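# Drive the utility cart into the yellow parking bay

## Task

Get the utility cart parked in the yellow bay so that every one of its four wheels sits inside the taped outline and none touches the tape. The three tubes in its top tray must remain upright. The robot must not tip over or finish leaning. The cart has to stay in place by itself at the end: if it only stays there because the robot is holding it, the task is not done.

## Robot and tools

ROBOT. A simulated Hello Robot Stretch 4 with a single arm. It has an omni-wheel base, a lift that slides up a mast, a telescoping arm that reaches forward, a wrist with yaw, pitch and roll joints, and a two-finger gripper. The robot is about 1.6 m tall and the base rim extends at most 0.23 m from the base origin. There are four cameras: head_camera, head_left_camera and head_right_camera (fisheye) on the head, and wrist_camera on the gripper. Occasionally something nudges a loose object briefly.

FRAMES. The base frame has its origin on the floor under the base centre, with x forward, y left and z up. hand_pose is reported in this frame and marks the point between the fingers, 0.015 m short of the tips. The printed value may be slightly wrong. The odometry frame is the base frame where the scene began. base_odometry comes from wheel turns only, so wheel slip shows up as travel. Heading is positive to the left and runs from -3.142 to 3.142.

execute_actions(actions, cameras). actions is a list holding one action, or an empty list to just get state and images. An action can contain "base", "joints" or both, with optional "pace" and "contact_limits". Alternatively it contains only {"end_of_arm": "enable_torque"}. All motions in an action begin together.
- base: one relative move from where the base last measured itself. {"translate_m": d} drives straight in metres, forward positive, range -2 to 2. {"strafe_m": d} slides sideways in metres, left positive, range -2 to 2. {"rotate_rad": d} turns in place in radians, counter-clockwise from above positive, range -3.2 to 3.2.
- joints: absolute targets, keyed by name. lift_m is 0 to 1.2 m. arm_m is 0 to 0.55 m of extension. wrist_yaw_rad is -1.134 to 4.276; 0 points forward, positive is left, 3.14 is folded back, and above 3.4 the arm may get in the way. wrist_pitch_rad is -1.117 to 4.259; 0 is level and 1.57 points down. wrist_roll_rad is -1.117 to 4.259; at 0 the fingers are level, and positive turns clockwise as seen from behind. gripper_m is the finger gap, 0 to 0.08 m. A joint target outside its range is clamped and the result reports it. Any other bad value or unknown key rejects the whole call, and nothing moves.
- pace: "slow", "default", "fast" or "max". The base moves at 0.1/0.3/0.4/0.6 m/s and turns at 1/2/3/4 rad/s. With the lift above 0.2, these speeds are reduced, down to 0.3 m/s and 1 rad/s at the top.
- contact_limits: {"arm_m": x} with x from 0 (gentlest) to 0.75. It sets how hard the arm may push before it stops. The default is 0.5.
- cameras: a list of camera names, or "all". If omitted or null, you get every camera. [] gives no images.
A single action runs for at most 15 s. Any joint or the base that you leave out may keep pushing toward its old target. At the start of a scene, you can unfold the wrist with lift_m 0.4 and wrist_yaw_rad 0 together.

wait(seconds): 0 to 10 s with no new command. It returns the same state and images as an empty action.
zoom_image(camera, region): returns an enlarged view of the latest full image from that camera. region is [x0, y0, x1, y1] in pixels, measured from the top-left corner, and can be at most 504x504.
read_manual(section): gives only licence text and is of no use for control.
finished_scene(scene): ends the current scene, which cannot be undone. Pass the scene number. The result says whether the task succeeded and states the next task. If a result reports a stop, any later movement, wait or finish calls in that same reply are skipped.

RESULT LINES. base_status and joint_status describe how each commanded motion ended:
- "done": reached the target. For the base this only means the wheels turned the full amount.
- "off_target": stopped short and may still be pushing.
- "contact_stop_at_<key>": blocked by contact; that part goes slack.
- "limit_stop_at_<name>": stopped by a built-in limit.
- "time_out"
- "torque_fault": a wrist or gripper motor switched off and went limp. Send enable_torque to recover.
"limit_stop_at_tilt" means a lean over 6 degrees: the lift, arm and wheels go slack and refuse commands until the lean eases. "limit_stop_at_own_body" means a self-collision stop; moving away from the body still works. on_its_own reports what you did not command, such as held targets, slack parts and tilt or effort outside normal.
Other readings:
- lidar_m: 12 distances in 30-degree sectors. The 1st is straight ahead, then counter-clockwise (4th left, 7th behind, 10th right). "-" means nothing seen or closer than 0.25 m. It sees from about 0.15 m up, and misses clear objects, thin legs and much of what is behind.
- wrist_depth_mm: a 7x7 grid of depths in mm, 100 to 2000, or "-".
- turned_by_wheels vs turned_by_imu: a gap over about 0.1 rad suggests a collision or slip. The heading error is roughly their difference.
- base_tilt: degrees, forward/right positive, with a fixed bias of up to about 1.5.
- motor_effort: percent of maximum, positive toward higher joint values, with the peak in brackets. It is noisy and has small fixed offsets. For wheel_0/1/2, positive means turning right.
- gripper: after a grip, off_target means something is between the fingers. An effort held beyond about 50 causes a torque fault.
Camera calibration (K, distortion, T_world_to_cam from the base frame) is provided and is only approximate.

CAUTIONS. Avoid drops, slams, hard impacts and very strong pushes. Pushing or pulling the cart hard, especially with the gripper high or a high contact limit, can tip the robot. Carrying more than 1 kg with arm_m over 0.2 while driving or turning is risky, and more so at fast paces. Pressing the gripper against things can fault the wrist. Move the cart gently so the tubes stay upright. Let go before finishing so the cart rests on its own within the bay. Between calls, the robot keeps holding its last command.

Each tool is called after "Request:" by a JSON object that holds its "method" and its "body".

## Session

Request:
{"method": "execute_actions", "body": {"actions": []}}

Scene clock: 0.00 s.
base_odometry: x=+0.000 y=+0.000 heading=+0.000 (m, m, rad; odometry frame)
turned_by_wheels: +0.000 (rad since the last result)
turned_by_imu: +0.000 (rad since the last result)
base_tilt: forward=+0.0 right=-0.4 (deg)
lidar_m: 1.90 0.87 0.66 0.64 0.69 1.89 1.82 1.96 1.11 1.12 2.59 1.68
base_status: not commanded
joint_positions: lift_m=+0.218 arm_m=+0.000 wrist_yaw_rad=+3.113 wrist_pitch_rad=-0.002 wrist_roll_rad=-0.003 gripper_m=+0.040
joint_status: not commanded
motor_effort: lift_m=+20 arm_m=+0 wrist_yaw_rad=+1 wrist_pitch_rad=-9 wrist_roll_rad=+1 gripper_m=+2 wheel_0=+0 wheel_1=-1 wheel_2=+0 (%)
hand_pose: x=-0.0389 y=+0.0934 z=+0.3966 quat_wxyz=(+0.014, +0.001, -0.002, +1.000) (m; base frame)
wrist_depth_mm: - 141 1118 1921 1863 1808 1863 / - 119 160 1921 1808 1863 1808 / - 121 163 1921 1863 1863 1808 / 140 140 230 1921 1863 1808 1863 / 1863 1983 1921 1921 1863 1808 1808 / 1229 1366 1464 1576 1537 1576 1618 / 931 - - 1025 121 1098 1078
pictures: head_camera, head_left_camera, head_right_camera, wrist_camera
camera_calibration (this result's frames):
wrist_camera: T_world_to_cam=[[-0.00300128, 0.998706, 0.0507637, -0.112664], [-0.0298805, 0.0506517, -0.998269, 0.447878], [-0.999549, -0.00451293, 0.0296898, 0.0991503], [0, 0, 0, 1]] pos_world=[0.11215, 0.0902802, 0.449878]
Images, in order (width x height): head_camera 420x560, head_left_camera 420x672, head_right_camera 420x672, wrist_camera 616x392.

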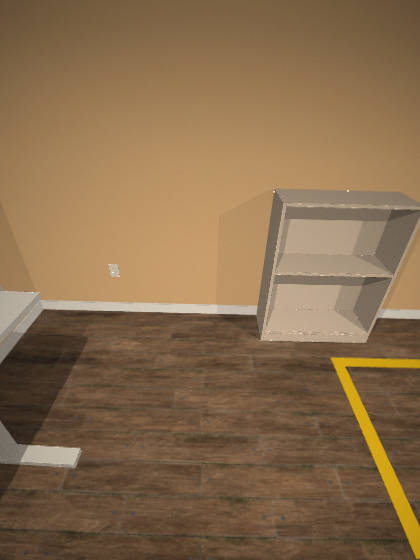

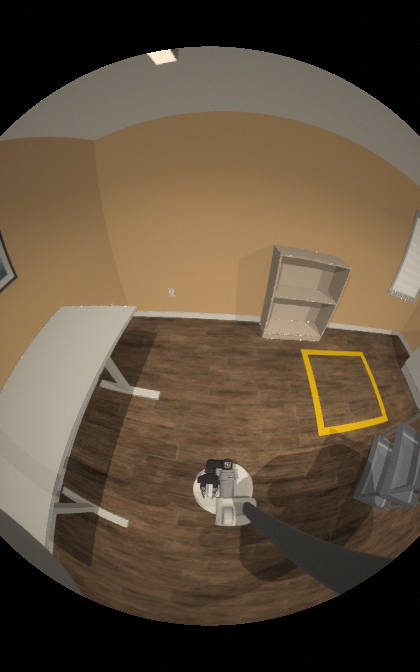

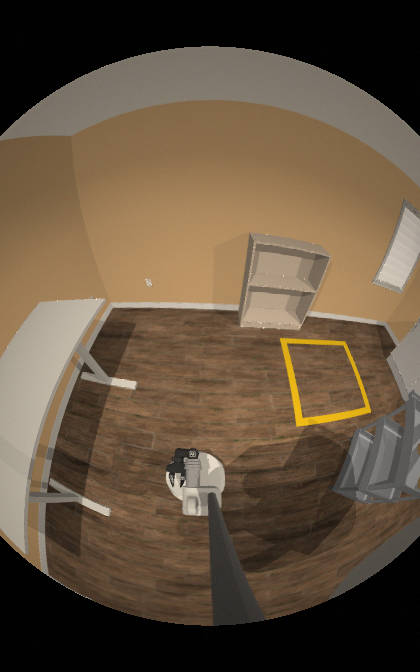

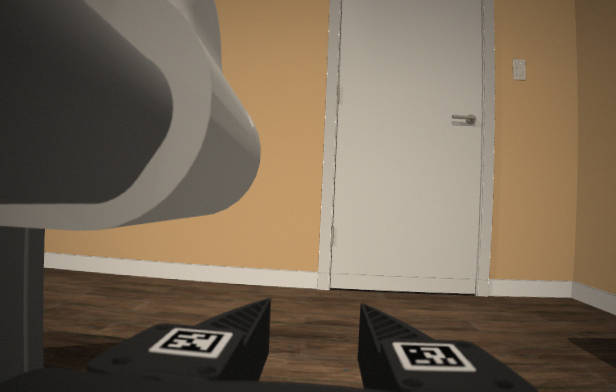

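Request:
{"method": "execute_actions", "body": {"actions": [{"base": {"rotate_rad": -1.4}, "joints": {"lift_m": 0.4, "wrist_yaw_rad": 1.57}, "pace": "max"}]}}

Scene clock: 8.77 s.
base_odometry: x=+0.000 y=+0.000 heading=-1.400 (m, m, rad; odometry frame)
turned_by_wheels: -1.400 (rad since the last result)
turned_by_imu: -1.385 (rad since the last result)
base_tilt: forward=+0.0 right=-0.5 (deg)
lidar_m: 1.24 1.93 1.67 1.93 0.75 0.64 0.64 0.76 1.81 1.84 2.09 1.12
base_status: done
joint_positions: lift_m=+0.400 arm_m=+0.000 wrist_yaw_rad=+1.570 wrist_pitch_rad=-0.002 wrist_roll_rad=-0.003 gripper_m=+0.040
joint_status: all done
motor_effort: lift_m=+23(30) arm_m=+0(0) wrist_yaw_rad=-2(9) wrist_pitch_rad=-8(10) wrist_roll_rad=+0(1) gripper_m=+2(2) wheel_0=-1(10) wheel_1=-1(10) wheel_2=-1(9) (%)
hand_pose: x=+0.2588 y=+0.2126 z=+0.5784 quat_wxyz=(+0.707, +0.000, -0.002, +0.707) (m; base frame)
wrist_depth_mm: 1708 - - 1863 1708 1618 1576 / 1661 - - 1863 1756 1618 1576 / 1756 - 1983 1808 1708 1618 1499 / 1756 - 1921 1863 1708 1618 1499 / 1756 - 1921 1808 1708 1618 1537 / 1708 1921 1863 1756 1708 1576 1499 / 1308 - - 1430 121 1336 1281
pictures: head_camera, head_left_camera, head_right_camera, wrist_camera
camera_calibration (this result's frames):
wrist_camera: T_world_to_cam=[[0.998234, 0.0308306, 0.0507707, -0.293349], [0.0498019, 0.0314159, -0.998265, 0.615693], [-0.0323721, 0.999031, 0.029825, -0.0719247], [0, 0, 0, 1]] pos_world=[0.25984, 0.0615565, 0.631663]
Images, in order (width x height): head_camera 420x560, head_left_camera 420x672, head_right_camera 420x672, wrist_camera 616x392.

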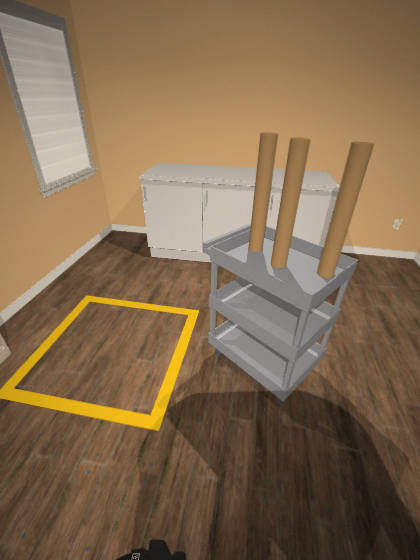

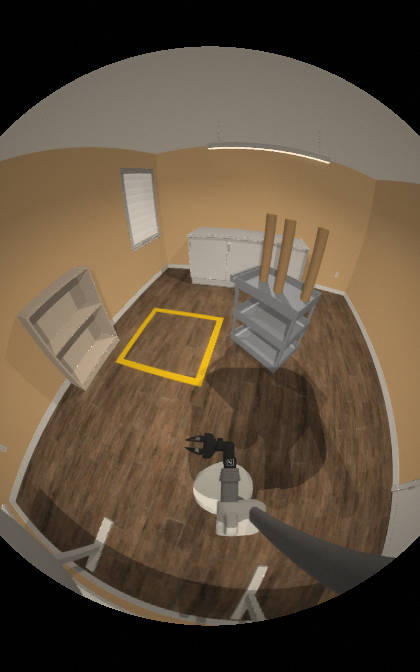

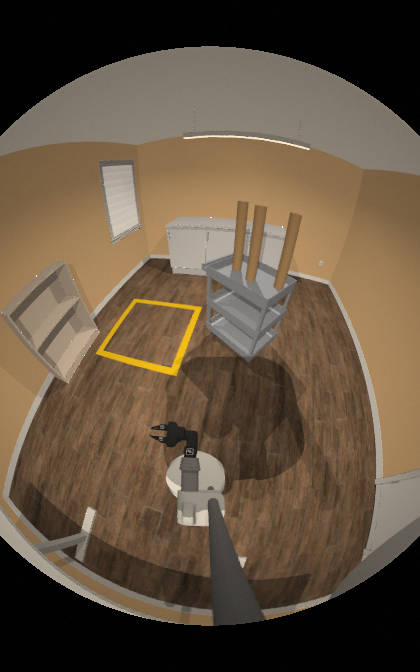

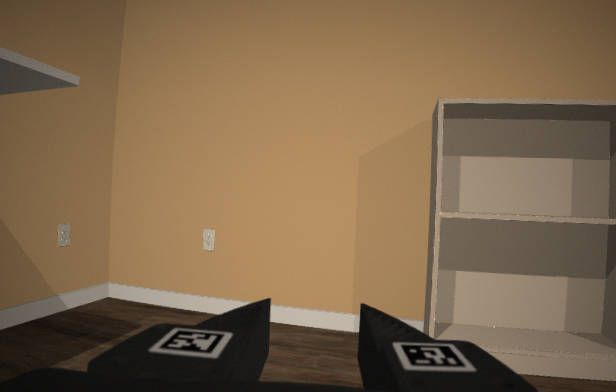

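Request:
{"method": "zoom_image", "body": {"camera": "head_camera", "region": [190, 210, 380, 410]}}

Request:
{"method": "zoom_image", "body": {"camera": "head_camera", "region": [0, 280, 230, 440]}}

Region (190, 210, 380, 410) of head_camera's 420x560 image, scaled by 2.520, with more detail than that image has; it fills the left 479 columns of this view, and the rest is white.

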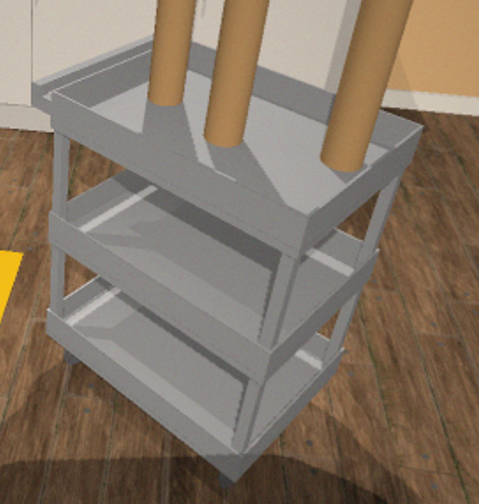

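Region (0, 280, 230, 440) of head_camera's 420x560 image, scaled by 2.191, with more detail than that image has; it fills the top 351 rows of this view, and the rest is white.

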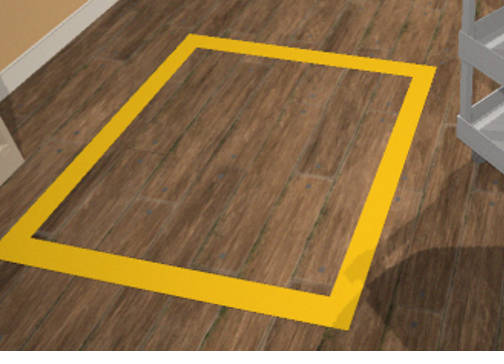

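Request:
{"method": "execute_actions", "body": {"actions": [{"base": {"translate_m": 1.02}, "joints": {"lift_m": 0.97, "arm_m": 0.12, "wrist_yaw_rad": 0.0, "wrist_pitch_rad": 1.57, "wrist_roll_rad": 0.85, "gripper_m": 0.06}, "pace": "max"}]}}

Scene clock: 81.37 s.
base_odometry: x=+0.173 y=-1.005 heading=-1.401 (m, m, rad; odometry frame)
turned_by_wheels: +0.000 (rad since the last result)
turned_by_imu: -0.002 (rad since the last result)
base_tilt: forward=+0.1 right=-0.5 (deg)
lidar_m: 0.41 1.86 1.40 1.40 1.93 1.63 2.11 2.45 2.07 0.35 0.33 0.32
base_status: done
joint_positions: lift_m=+0.970 arm_m=+0.119 wrist_yaw_rad=+0.000 wrist_pitch_rad=+1.570 wrist_roll_rad=+0.850 gripper_m=+0.060
joint_status: all done
motor_effort: lift_m=+22(25) arm_m=+8(10) wrist_yaw_rad=-2(8) wrist_pitch_rad=+0(6) wrist_roll_rad=+2(6) gripper_m=+4(2) wheel_0=-2(5) wheel_1=-2(3) wheel_2=+0(13) (%)
hand_pose: x=+0.2897 y=-0.0874 z=+0.9354 quat_wxyz=(+0.645, +0.292, +0.644, -0.291) (m; base frame)
wrist_depth_mm: 229 258 293 291 287 286 285 / 227 262 293 291 287 286 283 / 237 251 291 290 286 283 282 / 1098 1098 1098 1060 1078 1042 1042 / 1098 1078 1078 1078 878 1042 1042 / 1078 1098 1078 866 854 1042 1042 / 1098 - 135 866 151 - 1042
pictures: head_camera, head_left_camera, head_right_camera, wrist_camera
camera_calibration (this result's frames):
wrist_camera: T_world_to_cam=[[-0.718333, -0.694959, -0.0320976, 0.17827], [-0.694306, 0.719049, -0.0301208, 0.350073], [0.0440125, 0.000648746, -0.999031, 1.07115], [0, 0, 0, 1]] pos_world=[0.323971, -0.128524, 1.08638]
Images, in order (width x height): head_camera 420x560, head_left_camera 420x672, head_right_camera 420x672, wrist_camera 616x392.

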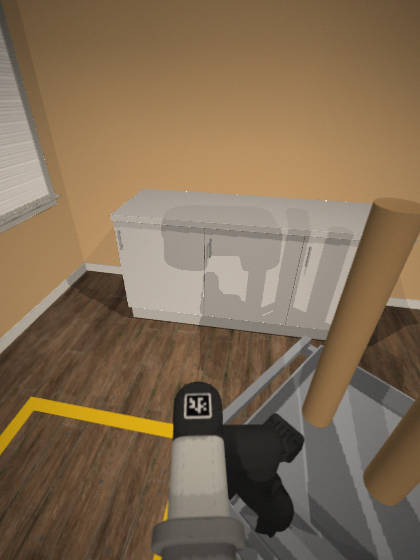

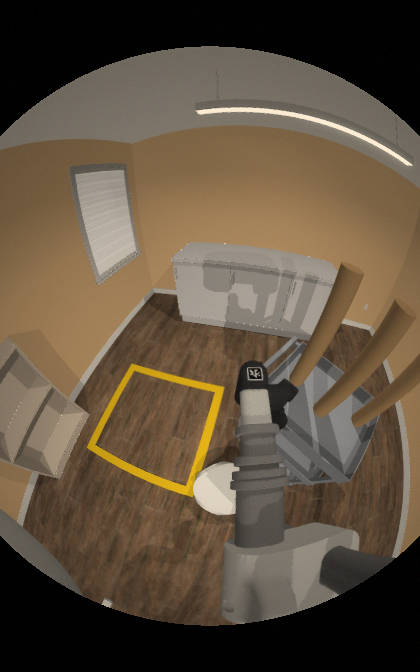

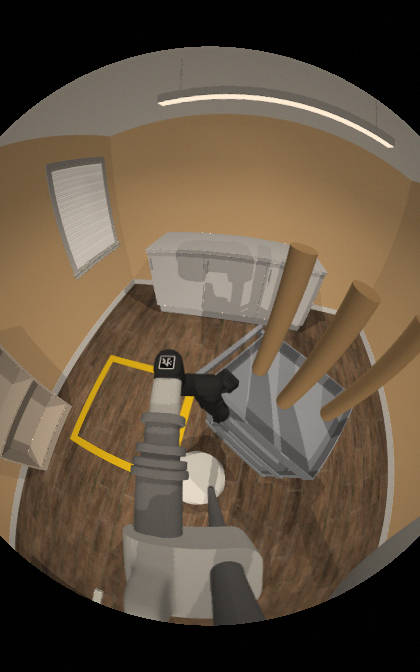

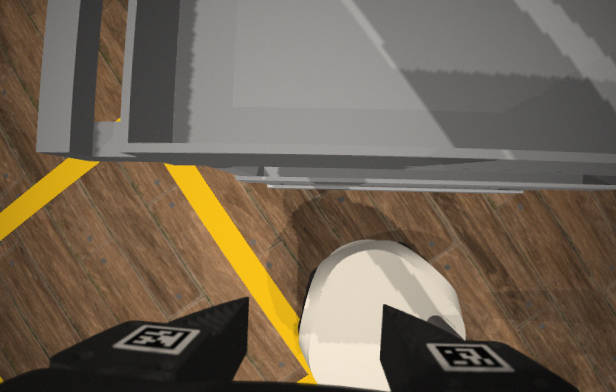

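Request:
{"method": "execute_actions", "body": {"actions": [{"joints": {"arm_m": 0.347, "lift_m": 0.94}, "pace": "fast"}], "cameras": ["head_camera", "wrist_camera"]}}

Scene clock: 99.17 s.
base_odometry: x=+0.173 y=-1.005 heading=-1.400 (m, m, rad; odometry frame)
turned_by_wheels: +0.000 (rad since the last result)
turned_by_imu: +0.001 (rad since the last result)
base_tilt: forward=+0.0 right=-0.5 (deg)
lidar_m: 0.39 1.87 1.41 1.38 1.96 1.65 2.10 2.44 2.06 0.38 0.32 0.34
base_status: not commanded
joint_positions: lift_m=+0.940 arm_m=+0.346 wrist_yaw_rad=+0.000 wrist_pitch_rad=+1.570 wrist_roll_rad=+0.850 gripper_m=+0.060
joint_status: all done
motor_effort: lift_m=+15(20) arm_m=+8(9) wrist_yaw_rad=-1(0) wrist_pitch_rad=+0(2) wrist_roll_rad=+1(1) gripper_m=+2(1) wheel_0=-2(2) wheel_1=-2(2) wheel_2=+1(0) (%)
hand_pose: x=+0.5167 y=-0.0874 z=+0.9059 quat_wxyz=(+0.645, +0.292, +0.644, -0.291) (m; base frame)
wrist_depth_mm: 1078 1060 1060 191 259 254 223 / 1060 1078 1060 191 257 255 253 / 1078 1060 1042 190 256 255 253 / 1078 1060 1060 190 256 255 253 / 1060 1042 1060 190 255 254 252 / 1060 1060 1025 1025 241 254 252 / 1060 - 135 213 152 - 252
pictures: head_camera, wrist_camera
camera_calibration (this result's frames):
wrist_camera: T_world_to_cam=[[-0.718314, -0.694974, -0.0321906, 0.340434], [-0.694318, 0.719034, -0.0302107, 0.506855], [0.0441418, 0.000649758, -0.999025, 1.03164], [0, 0, 0, 1]] pos_world=[0.550918, -0.128524, 1.0569]
Images, in order (width x height): head_camera 420x560, wrist_camera 616x392.

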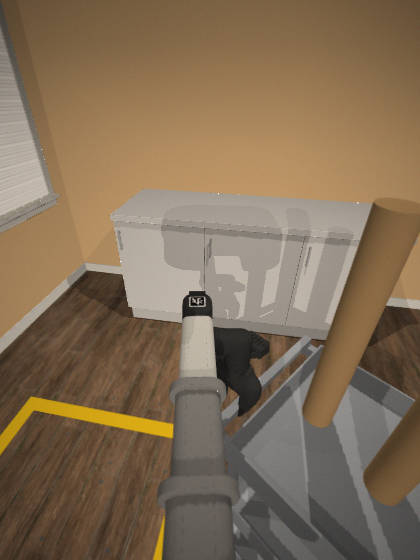

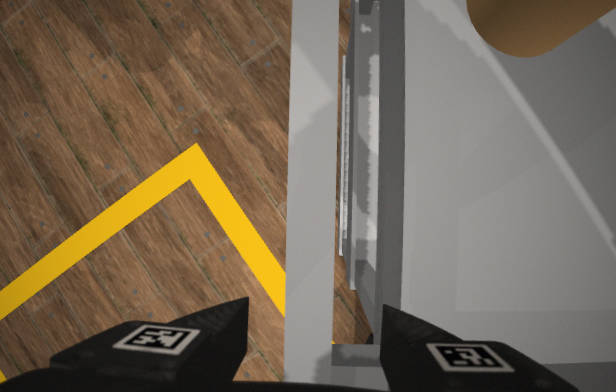

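Request:
{"method": "execute_actions", "body": {"actions": [{"joints": {"arm_m": 0.351, "lift_m": 0.89, "gripper_m": 0.04}}], "cameras": ["wrist_camera"]}}

Scene clock: 117.67 s.
base_odometry: x=+0.173 y=-1.005 heading=-1.400 (m, m, rad; odometry frame)
turned_by_wheels: +0.000 (rad since the last result)
turned_by_imu: +0.001 (rad since the last result)
base_tilt: forward=-0.1 right=-0.4 (deg)
lidar_m: 0.42 1.89 1.40 1.41 1.92 1.64 2.11 2.42 2.08 0.37 0.32 0.33
base_status: not commanded
joint_positions: lift_m=+0.890 arm_m=+0.350 wrist_yaw_rad=+0.000 wrist_pitch_rad=+1.570 wrist_roll_rad=+0.850 gripper_m=+0.040
joint_status: all done
motor_effort: lift_m=+15(18) arm_m=+8(8) wrist_yaw_rad=-1(2) wrist_pitch_rad=+0(1) wrist_roll_rad=+1(1) gripper_m=+2(1) wheel_0=-2(2) wheel_1=-1(2) wheel_2=+0(1) (%)
hand_pose: x=+0.5206 y=-0.0874 z=+0.8559 quat_wxyz=(+0.644, +0.292, +0.644, -0.291) (m; base frame)
wrist_depth_mm: 1025 1025 1008 140 227 207 205 / 1042 991 991 140 228 206 206 / 1025 1025 1008 140 226 206 205 / 1025 1008 991 140 223 206 204 / 1025 1008 1008 140 218 205 204 / 1008 991 991 140 161 205 204 / 1008 - - 139 121 204 -
pictures: wrist_camera
camera_calibration (this result's frames):
wrist_camera: T_world_to_cam=[[-0.718347, -0.694946, -0.0320461, 0.34155], [-0.694295, 0.719062, -0.0300711, 0.507951], [0.0439409, 0.000647989, -0.999034, 0.981664], [0, 0, 0, 1]] pos_world=[0.554885, -0.128525, 1.00694]
Images, in order (width x height): wrist_camera 616x392.

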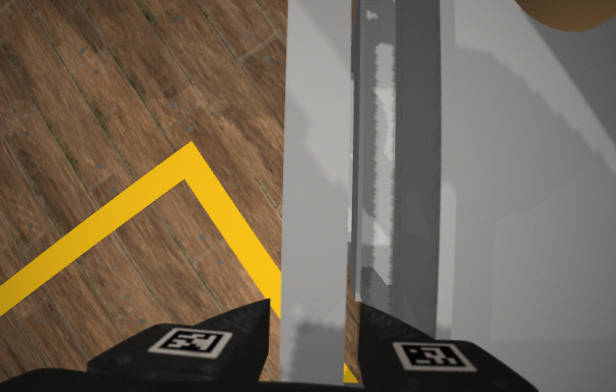

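Request:
{"method": "execute_actions", "body": {"actions": [{"base": {"strafe_m": 0.25}, "joints": {"gripper_m": 0.018, "wrist_roll_rad": 0.75}}]}}

Scene clock: 124.73 s.
base_odometry: x=+0.420 y=-0.963 heading=-1.400 (m, m, rad; odometry frame)
turned_by_wheels: +0.001 (rad since the last result)
turned_by_imu: +0.000 (rad since the last result)
base_tilt: forward=+0.0 right=-0.5 (deg)
lidar_m: 0.43 1.76 1.15 1.16 1.65 1.58 2.17 1.87 2.31 0.48 0.39 0.38
base_status: done
joint_positions: lift_m=+0.890 arm_m=+0.350 wrist_yaw_rad=+0.005 wrist_pitch_rad=+1.568 wrist_roll_rad=+0.746 gripper_m=+0.024
joint_status: gripper_m off_target (ended at +0.024, target +0.018); the others done
on_its_own: wrist_yaw_rad is at rest, and its effort (-15) is outside its rest range (-13 to +13)
motor_effort: lift_m=+16(16) arm_m=+8(8) wrist_yaw_rad=-15(15) wrist_pitch_rad=+4(19) wrist_roll_rad=+13(14) gripper_m=-32(30) wheel_0=+4(21) wheel_1=+0(7) wheel_2=+5(9) (%)
hand_pose: x=+0.5216 y=-0.0874 z=+0.8559 quat_wxyz=(+0.660, +0.256, +0.658, -0.256) (m; base frame)
wrist_depth_mm: 1025 1025 1008 141 202 207 - / 1025 1025 1008 141 207 206 205 / 1025 1008 1008 140 211 206 204 / 1008 1008 1008 140 214 206 204 / 1008 1025 991 140 216 205 204 / 1042 1008 991 139 183 205 204 / 1025 1008 - 139 - 204 -
pictures: head_camera, head_left_camera, head_right_camera, wrist_camera
camera_calibration (this result's frames):
wrist_camera: T_world_to_cam=[[-0.638832, -0.768625, -0.033292, 0.295388], [-0.767991, 0.639677, -0.0316762, 0.541478], [0.0456433, 0.00533217, -0.998944, 0.981014], [0, 0, 0, 1]] pos_world=[0.559777, -0.124559, 1.00696]
Images, in order (width x height): head_camera 420x560, head_left_camera 420x672, head_right_camera 420x672, wrist_camera 616x392.

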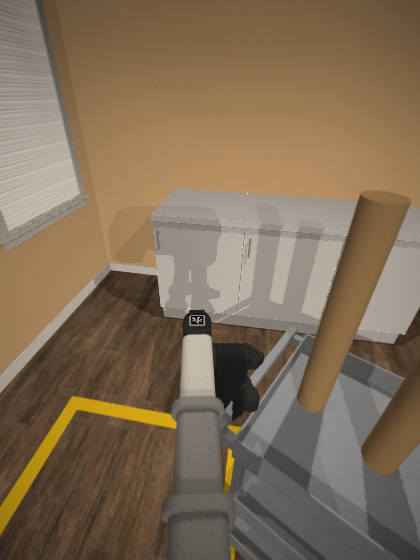

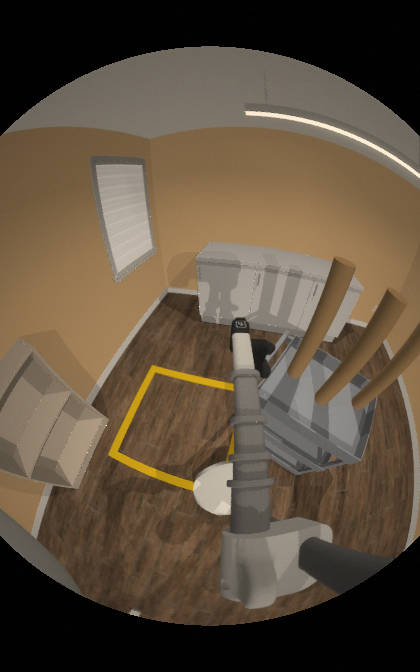

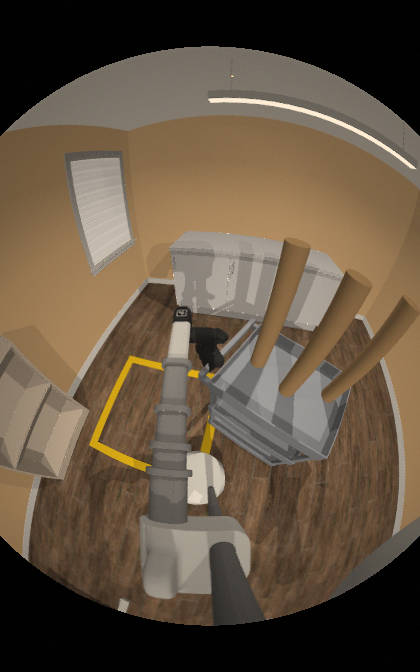

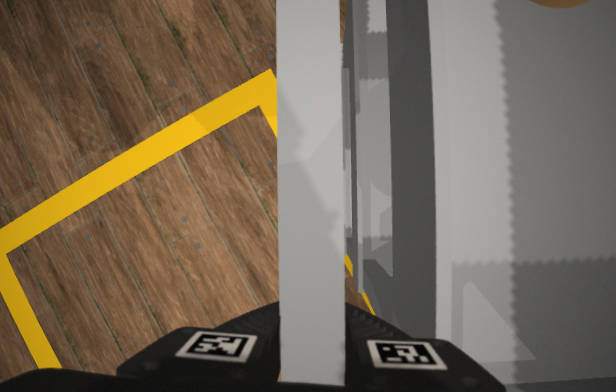

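Request:
{"method": "execute_actions", "body": {"actions": [{"base": {"strafe_m": 0.42}, "joints": {"wrist_roll_rad": 0.58}}]}}

Scene clock: 132.73 s.
base_odometry: x=+0.834 y=-0.892 heading=-1.400 (m, m, rad; odometry frame)
turned_by_wheels: +0.000 (rad since the last result)
turned_by_imu: +0.000 (rad since the last result)
base_tilt: forward=+0.0 right=-0.3 (deg)
lidar_m: 0.46 1.27 0.73 0.72 0.86 1.95 1.82 1.74 2.73 0.63 0.44 0.42
base_status: done
joint_positions: lift_m=+0.890 arm_m=+0.350 wrist_yaw_rad=+0.005 wrist_pitch_rad=+1.569 wrist_roll_rad=+0.575 gripper_m=+0.024
joint_status: all done
on_its_own: wrist_yaw_rad is at rest, and its effort (-15) is outside its rest range (-13 to +13); wrist_roll_rad is at rest, and its effort (+15) is outside its rest range (-13 to +13)
motor_effort: lift_m=+16(15) arm_m=+8(8) wrist_yaw_rad=-15(16) wrist_pitch_rad=+2(6) wrist_roll_rad=+15(15) gripper_m=-32(34) wheel_0=+0(20) wheel_1=+0(7) wheel_2=+2(8) (%)
hand_pose: x=+0.5214 y=-0.0874 z=+0.8559 quat_wxyz=(+0.679, +0.199, +0.678, -0.199) (m; base frame)
wrist_depth_mm: 1025 1042 1025 141 194 207 206 / 1008 1008 1025 141 200 207 206 / 1025 1008 991 141 206 206 205 / 1042 1008 1008 140 211 206 204 / 1008 1025 991 140 215 206 204 / 1025 1008 991 140 183 205 204 / 1025 1008 - 139 - 205 -
pictures: head_camera, head_left_camera, head_right_camera, wrist_camera
camera_calibration (this result's frames):
wrist_camera: T_world_to_cam=[[-0.498759, -0.866134, -0.0324178, 0.212971], [-0.865666, 0.499654, -0.0311149, 0.579546], [0.0431474, 0.0125442, -0.99899, 0.982994], [0, 0, 0, 1]] pos_world=[0.565501, -0.117442, 1.00694]
Images, in order (width x height): head_camera 420x560, head_left_camera 420x672, head_right_camera 420x672, wrist_camera 616x392.

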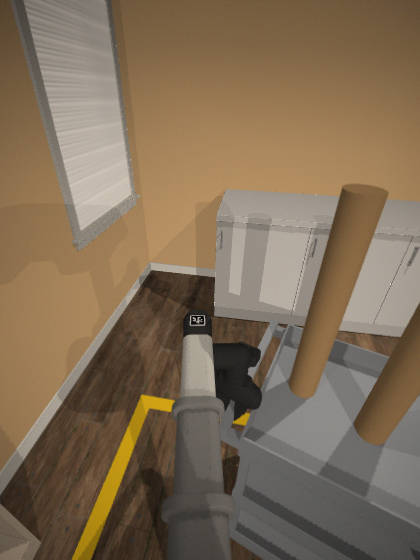

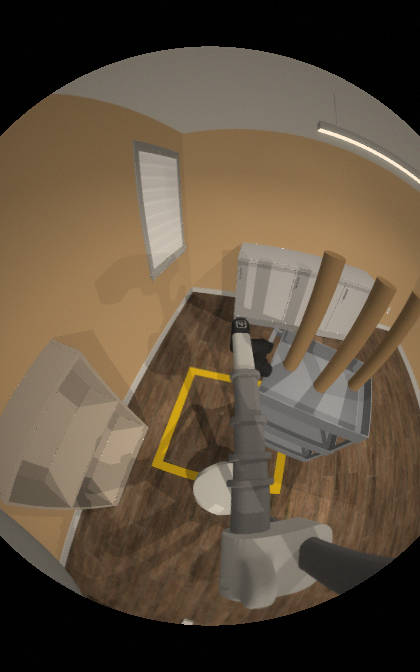

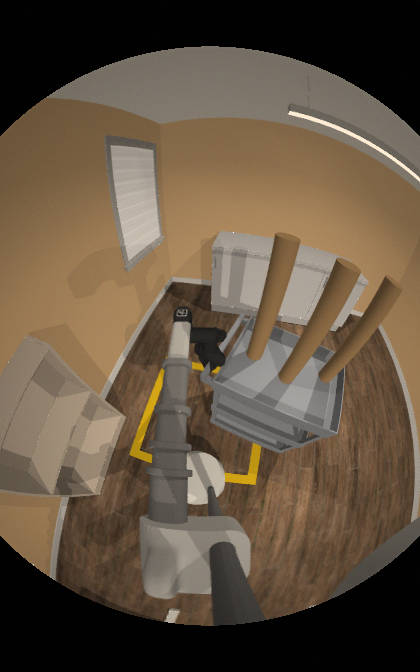

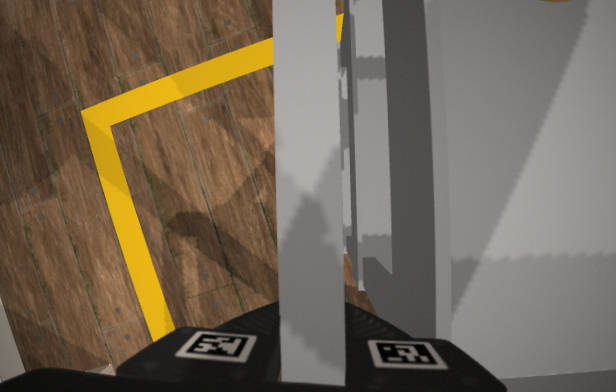

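Request:
{"method": "execute_actions", "body": {"actions": [{"base": {"strafe_m": 0.46}, "joints": {"wrist_roll_rad": 0.40, "arm_m": 0.31}}]}}

Scene clock: 150.20 s.
base_odometry: x=+1.287 y=-0.814 heading=-1.400 (m, m, rad; odometry frame)
turned_by_wheels: +0.000 (rad since the last result)
turned_by_imu: +0.000 (rad since the last result)
base_tilt: forward=+0.1 right=-0.4 (deg)
lidar_m: 0.59 0.34 0.27 0.28 0.33 1.11 1.54 1.58 3.18 0.69 0.46 0.40
base_status: done
joint_positions: lift_m=+0.890 arm_m=+0.311 wrist_yaw_rad=+0.003 wrist_pitch_rad=+1.571 wrist_roll_rad=+0.397 gripper_m=+0.023
joint_status: all done
motor_effort: lift_m=+16(16) arm_m=-7(11) wrist_yaw_rad=-9(16) wrist_pitch_rad=-3(17) wrist_roll_rad=+10(12) gripper_m=-27(32) wheel_0=-2(18) wheel_1=-1(8) wheel_2=+1(5) (%)
hand_pose: x=+0.4824 y=-0.0874 z=+0.8559 quat_wxyz=(+0.693, +0.138, +0.693, -0.138) (m; base frame)
wrist_depth_mm: 854 1025 991 140 508 206 - / 842 1008 1008 140 500 206 205 / 809 1025 1008 140 484 206 205 / 798 1008 1008 140 227 206 204 / 750 991 991 140 222 205 204 / 621 621 904 139 182 205 204 / 375 831 - 139 - 204 -
pictures: head_camera, head_left_camera, head_right_camera, wrist_camera
camera_calibration (this result's frames):
wrist_camera: T_world_to_cam=[[-0.339098, -0.940224, -0.0314989, 0.109254], [-0.939964, 0.339994, -0.0295324, 0.566363], [0.0384765, 0.0195934, -0.999067, 0.987589], [0, 0, 0, 1]] pos_world=[0.531409, -0.109187, 1.00684]
Images, in order (width x height): head_camera 420x560, head_left_camera 420x672, head_right_camera 420x672, wrist_camera 616x392.

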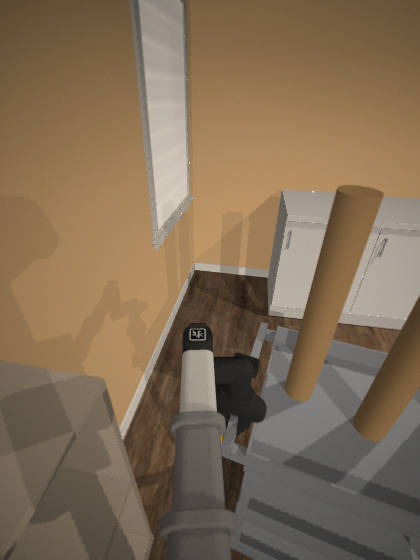

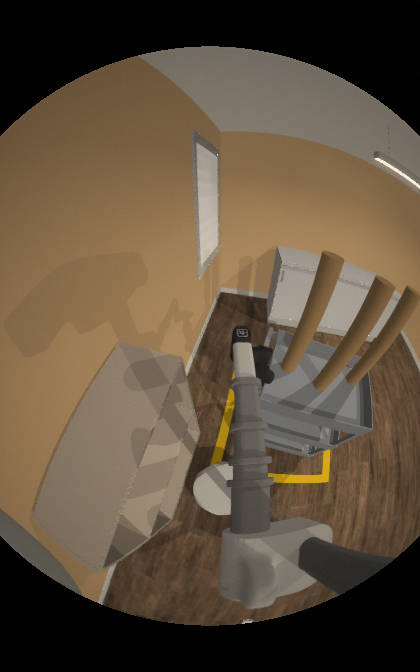

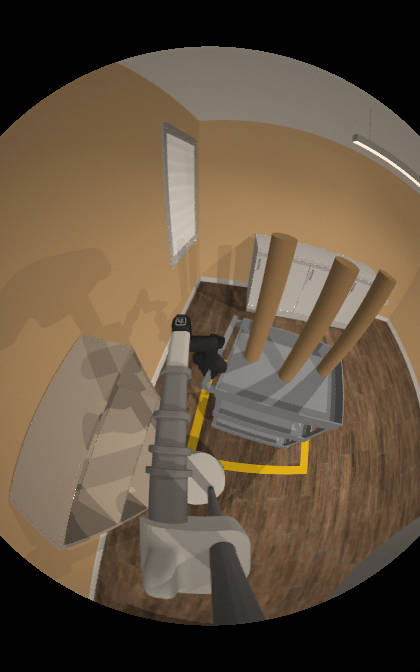

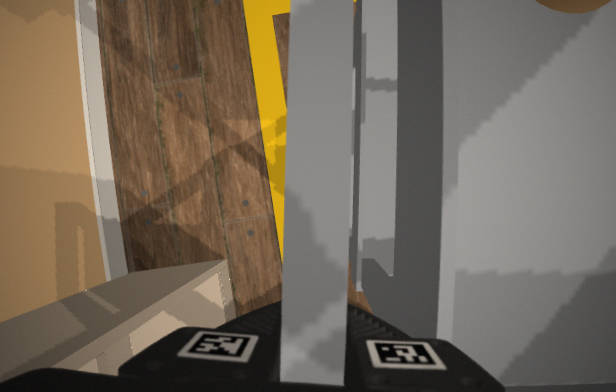

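Request:
{"method": "zoom_image", "body": {"camera": "head_right_camera", "region": [170, 310, 370, 500]}}

Request:
{"method": "execute_actions", "body": {"actions": [{"joints": {"gripper_m": 0.04}}], "cameras": []}}

Request:
{"method": "execute_actions", "body": {"actions": [{"joints": {"lift_m": 0.95}, "pace": "fast"}]}}

Region (170, 310, 370, 500) of head_right_camera's 420x672 image, scaled by 2.520, with more detail than that image has; it fills the top 479 rows of this view, and the rest is white.

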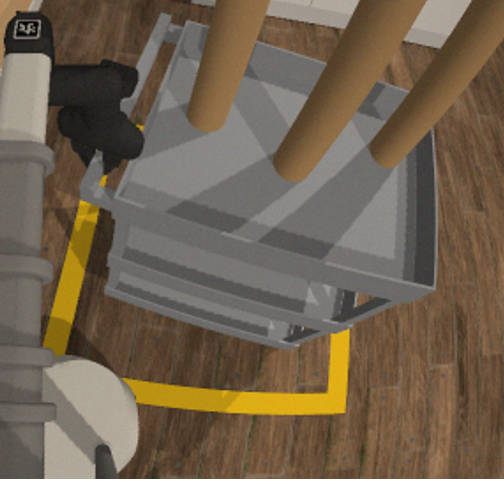

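Scene clock: 173.90 s.
base_odometry: x=+1.287 y=-0.814 heading=-1.400 (m, m, rad; odometry frame)
turned_by_wheels: +0.000 (rad since the last result)
turned_by_imu: +0.001 (rad since the last result)
base_tilt: forward=+0.0 right=-0.5 (deg)
lidar_m: 0.61 0.34 0.27 0.27 0.33 1.13 1.58 1.59 3.18 0.71 0.45 0.40
base_status: not commanded
joint_positions: lift_m=+0.890 arm_m=+0.311 wrist_yaw_rad=+0.001 wrist_pitch_rad=+1.570 wrist_roll_rad=+0.400 gripper_m=+0.040
joint_status: all done
motor_effort: lift_m=+16(16) arm_m=-7(7) wrist_yaw_rad=-2(10) wrist_pitch_rad=-1(3) wrist_roll_rad=+2(10) gripper_m=+2(25) wheel_0=-2(2) wheel_1=+0(1) wheel_2=+1(1) (%)
hand_pose: x=+0.4823 y=-0.0874 z=+0.8559 quat_wxyz=(+0.693, +0.140, +0.693, -0.140) (m; base frame)
wrist_depth_mm: 854 1008 1008 141 504 206 - / 831 1008 1008 141 500 206 205 / 809 1008 1008 140 492 205 204 / 788 1008 1008 140 477 205 204 / 759 991 991 139 224 204 204 / 640 591 891 140 166 205 204 / 375 - - 139 120 204 -
pictures: none
No camera images: the call's "cameras" was empty. Leave "cameras" out to get every camera's image.

Scene clock: 174.87 s.
base_odometry: x=+1.287 y=-0.814 heading=-1.400 (m, m, rad; odometry frame)
turned_by_wheels: +0.000 (rad since the last result)
turned_by_imu: +0.000 (rad since the last result)
base_tilt: forward=+0.0 right=-0.5 (deg)
lidar_m: 0.42 0.34 0.28 0.28 0.31 1.11 1.56 1.58 3.19 0.71 0.45 0.40
base_status: not commanded
joint_positions: lift_m=+0.950 arm_m=+0.311 wrist_yaw_rad=+0.000 wrist_pitch_rad=+1.570 wrist_roll_rad=+0.400 gripper_m=+0.040
joint_status: all done
motor_effort: lift_m=+24(26) arm_m=-7(7) wrist_yaw_rad=-2(3) wrist_pitch_rad=-2(3) wrist_roll_rad=+2(2) gripper_m=+4(2) wheel_0=-2(2) wheel_1=+0(0) wheel_2=+1(1) (%)
hand_pose: x=+0.4823 y=-0.0874 z=+0.9152 quat_wxyz=(+0.693, +0.140, +0.693, -0.140) (m; base frame)
wrist_depth_mm: 842 1078 1060 1042 267 265 246 / 831 1078 1078 831 266 264 263 / 809 1060 1060 842 266 264 262 / 778 1078 1060 831 265 264 262 / 750 991 1060 199 265 264 260 / 640 591 946 198 264 264 260 / 375 - - 198 120 250 247
pictures: head_camera, head_left_camera, head_right_camera, wrist_camera
camera_calibration (this result's frames):
wrist_camera: T_world_to_cam=[[-0.344087, -0.938402, -0.0317012, 0.113844], [-0.93812, 0.345, -0.0300835, 0.568086], [0.0391673, 0.0193882, -0.999045, 1.04649], [0, 0, 0, 1]] pos_world=[0.531117, -0.109448, 1.06619]
Images, in order (width x height): head_camera 420x560, head_left_camera 420x672, head_right_camera 420x672, wrist_camera 616x392.

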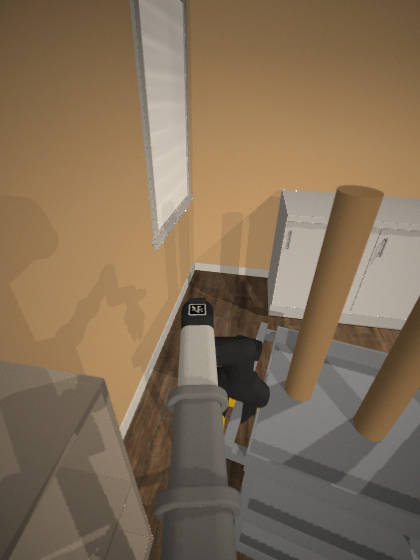

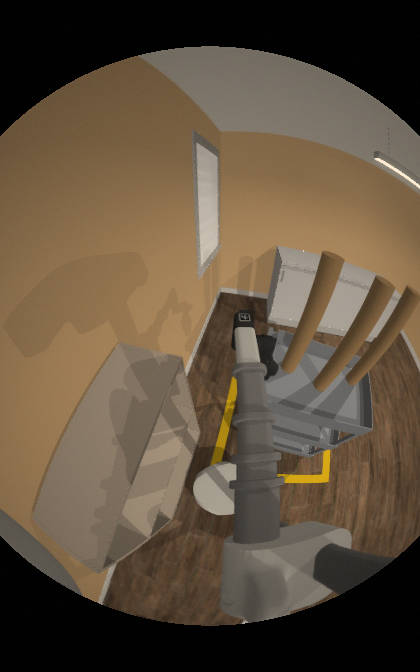

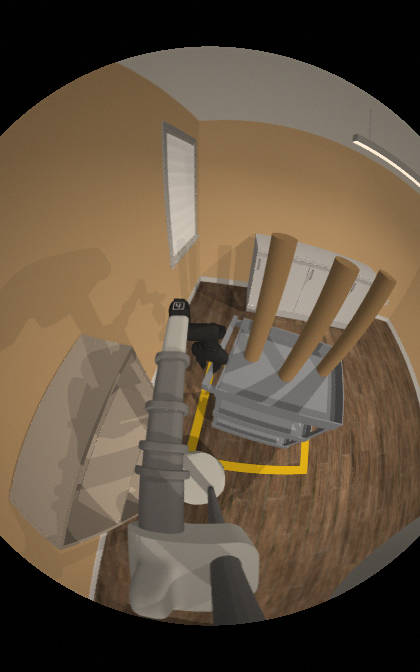

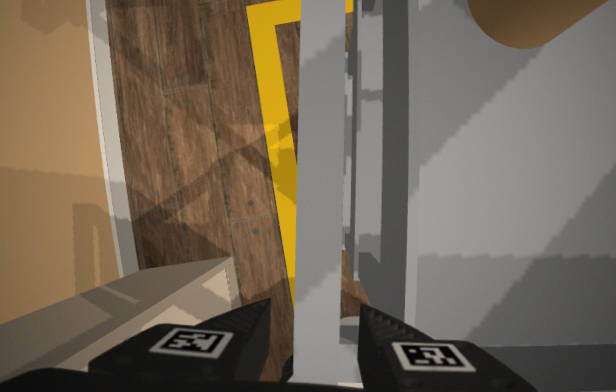

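Request:
{"method": "finished_scene", "body": {"scene": 2}}

The scene is finished: the task was done.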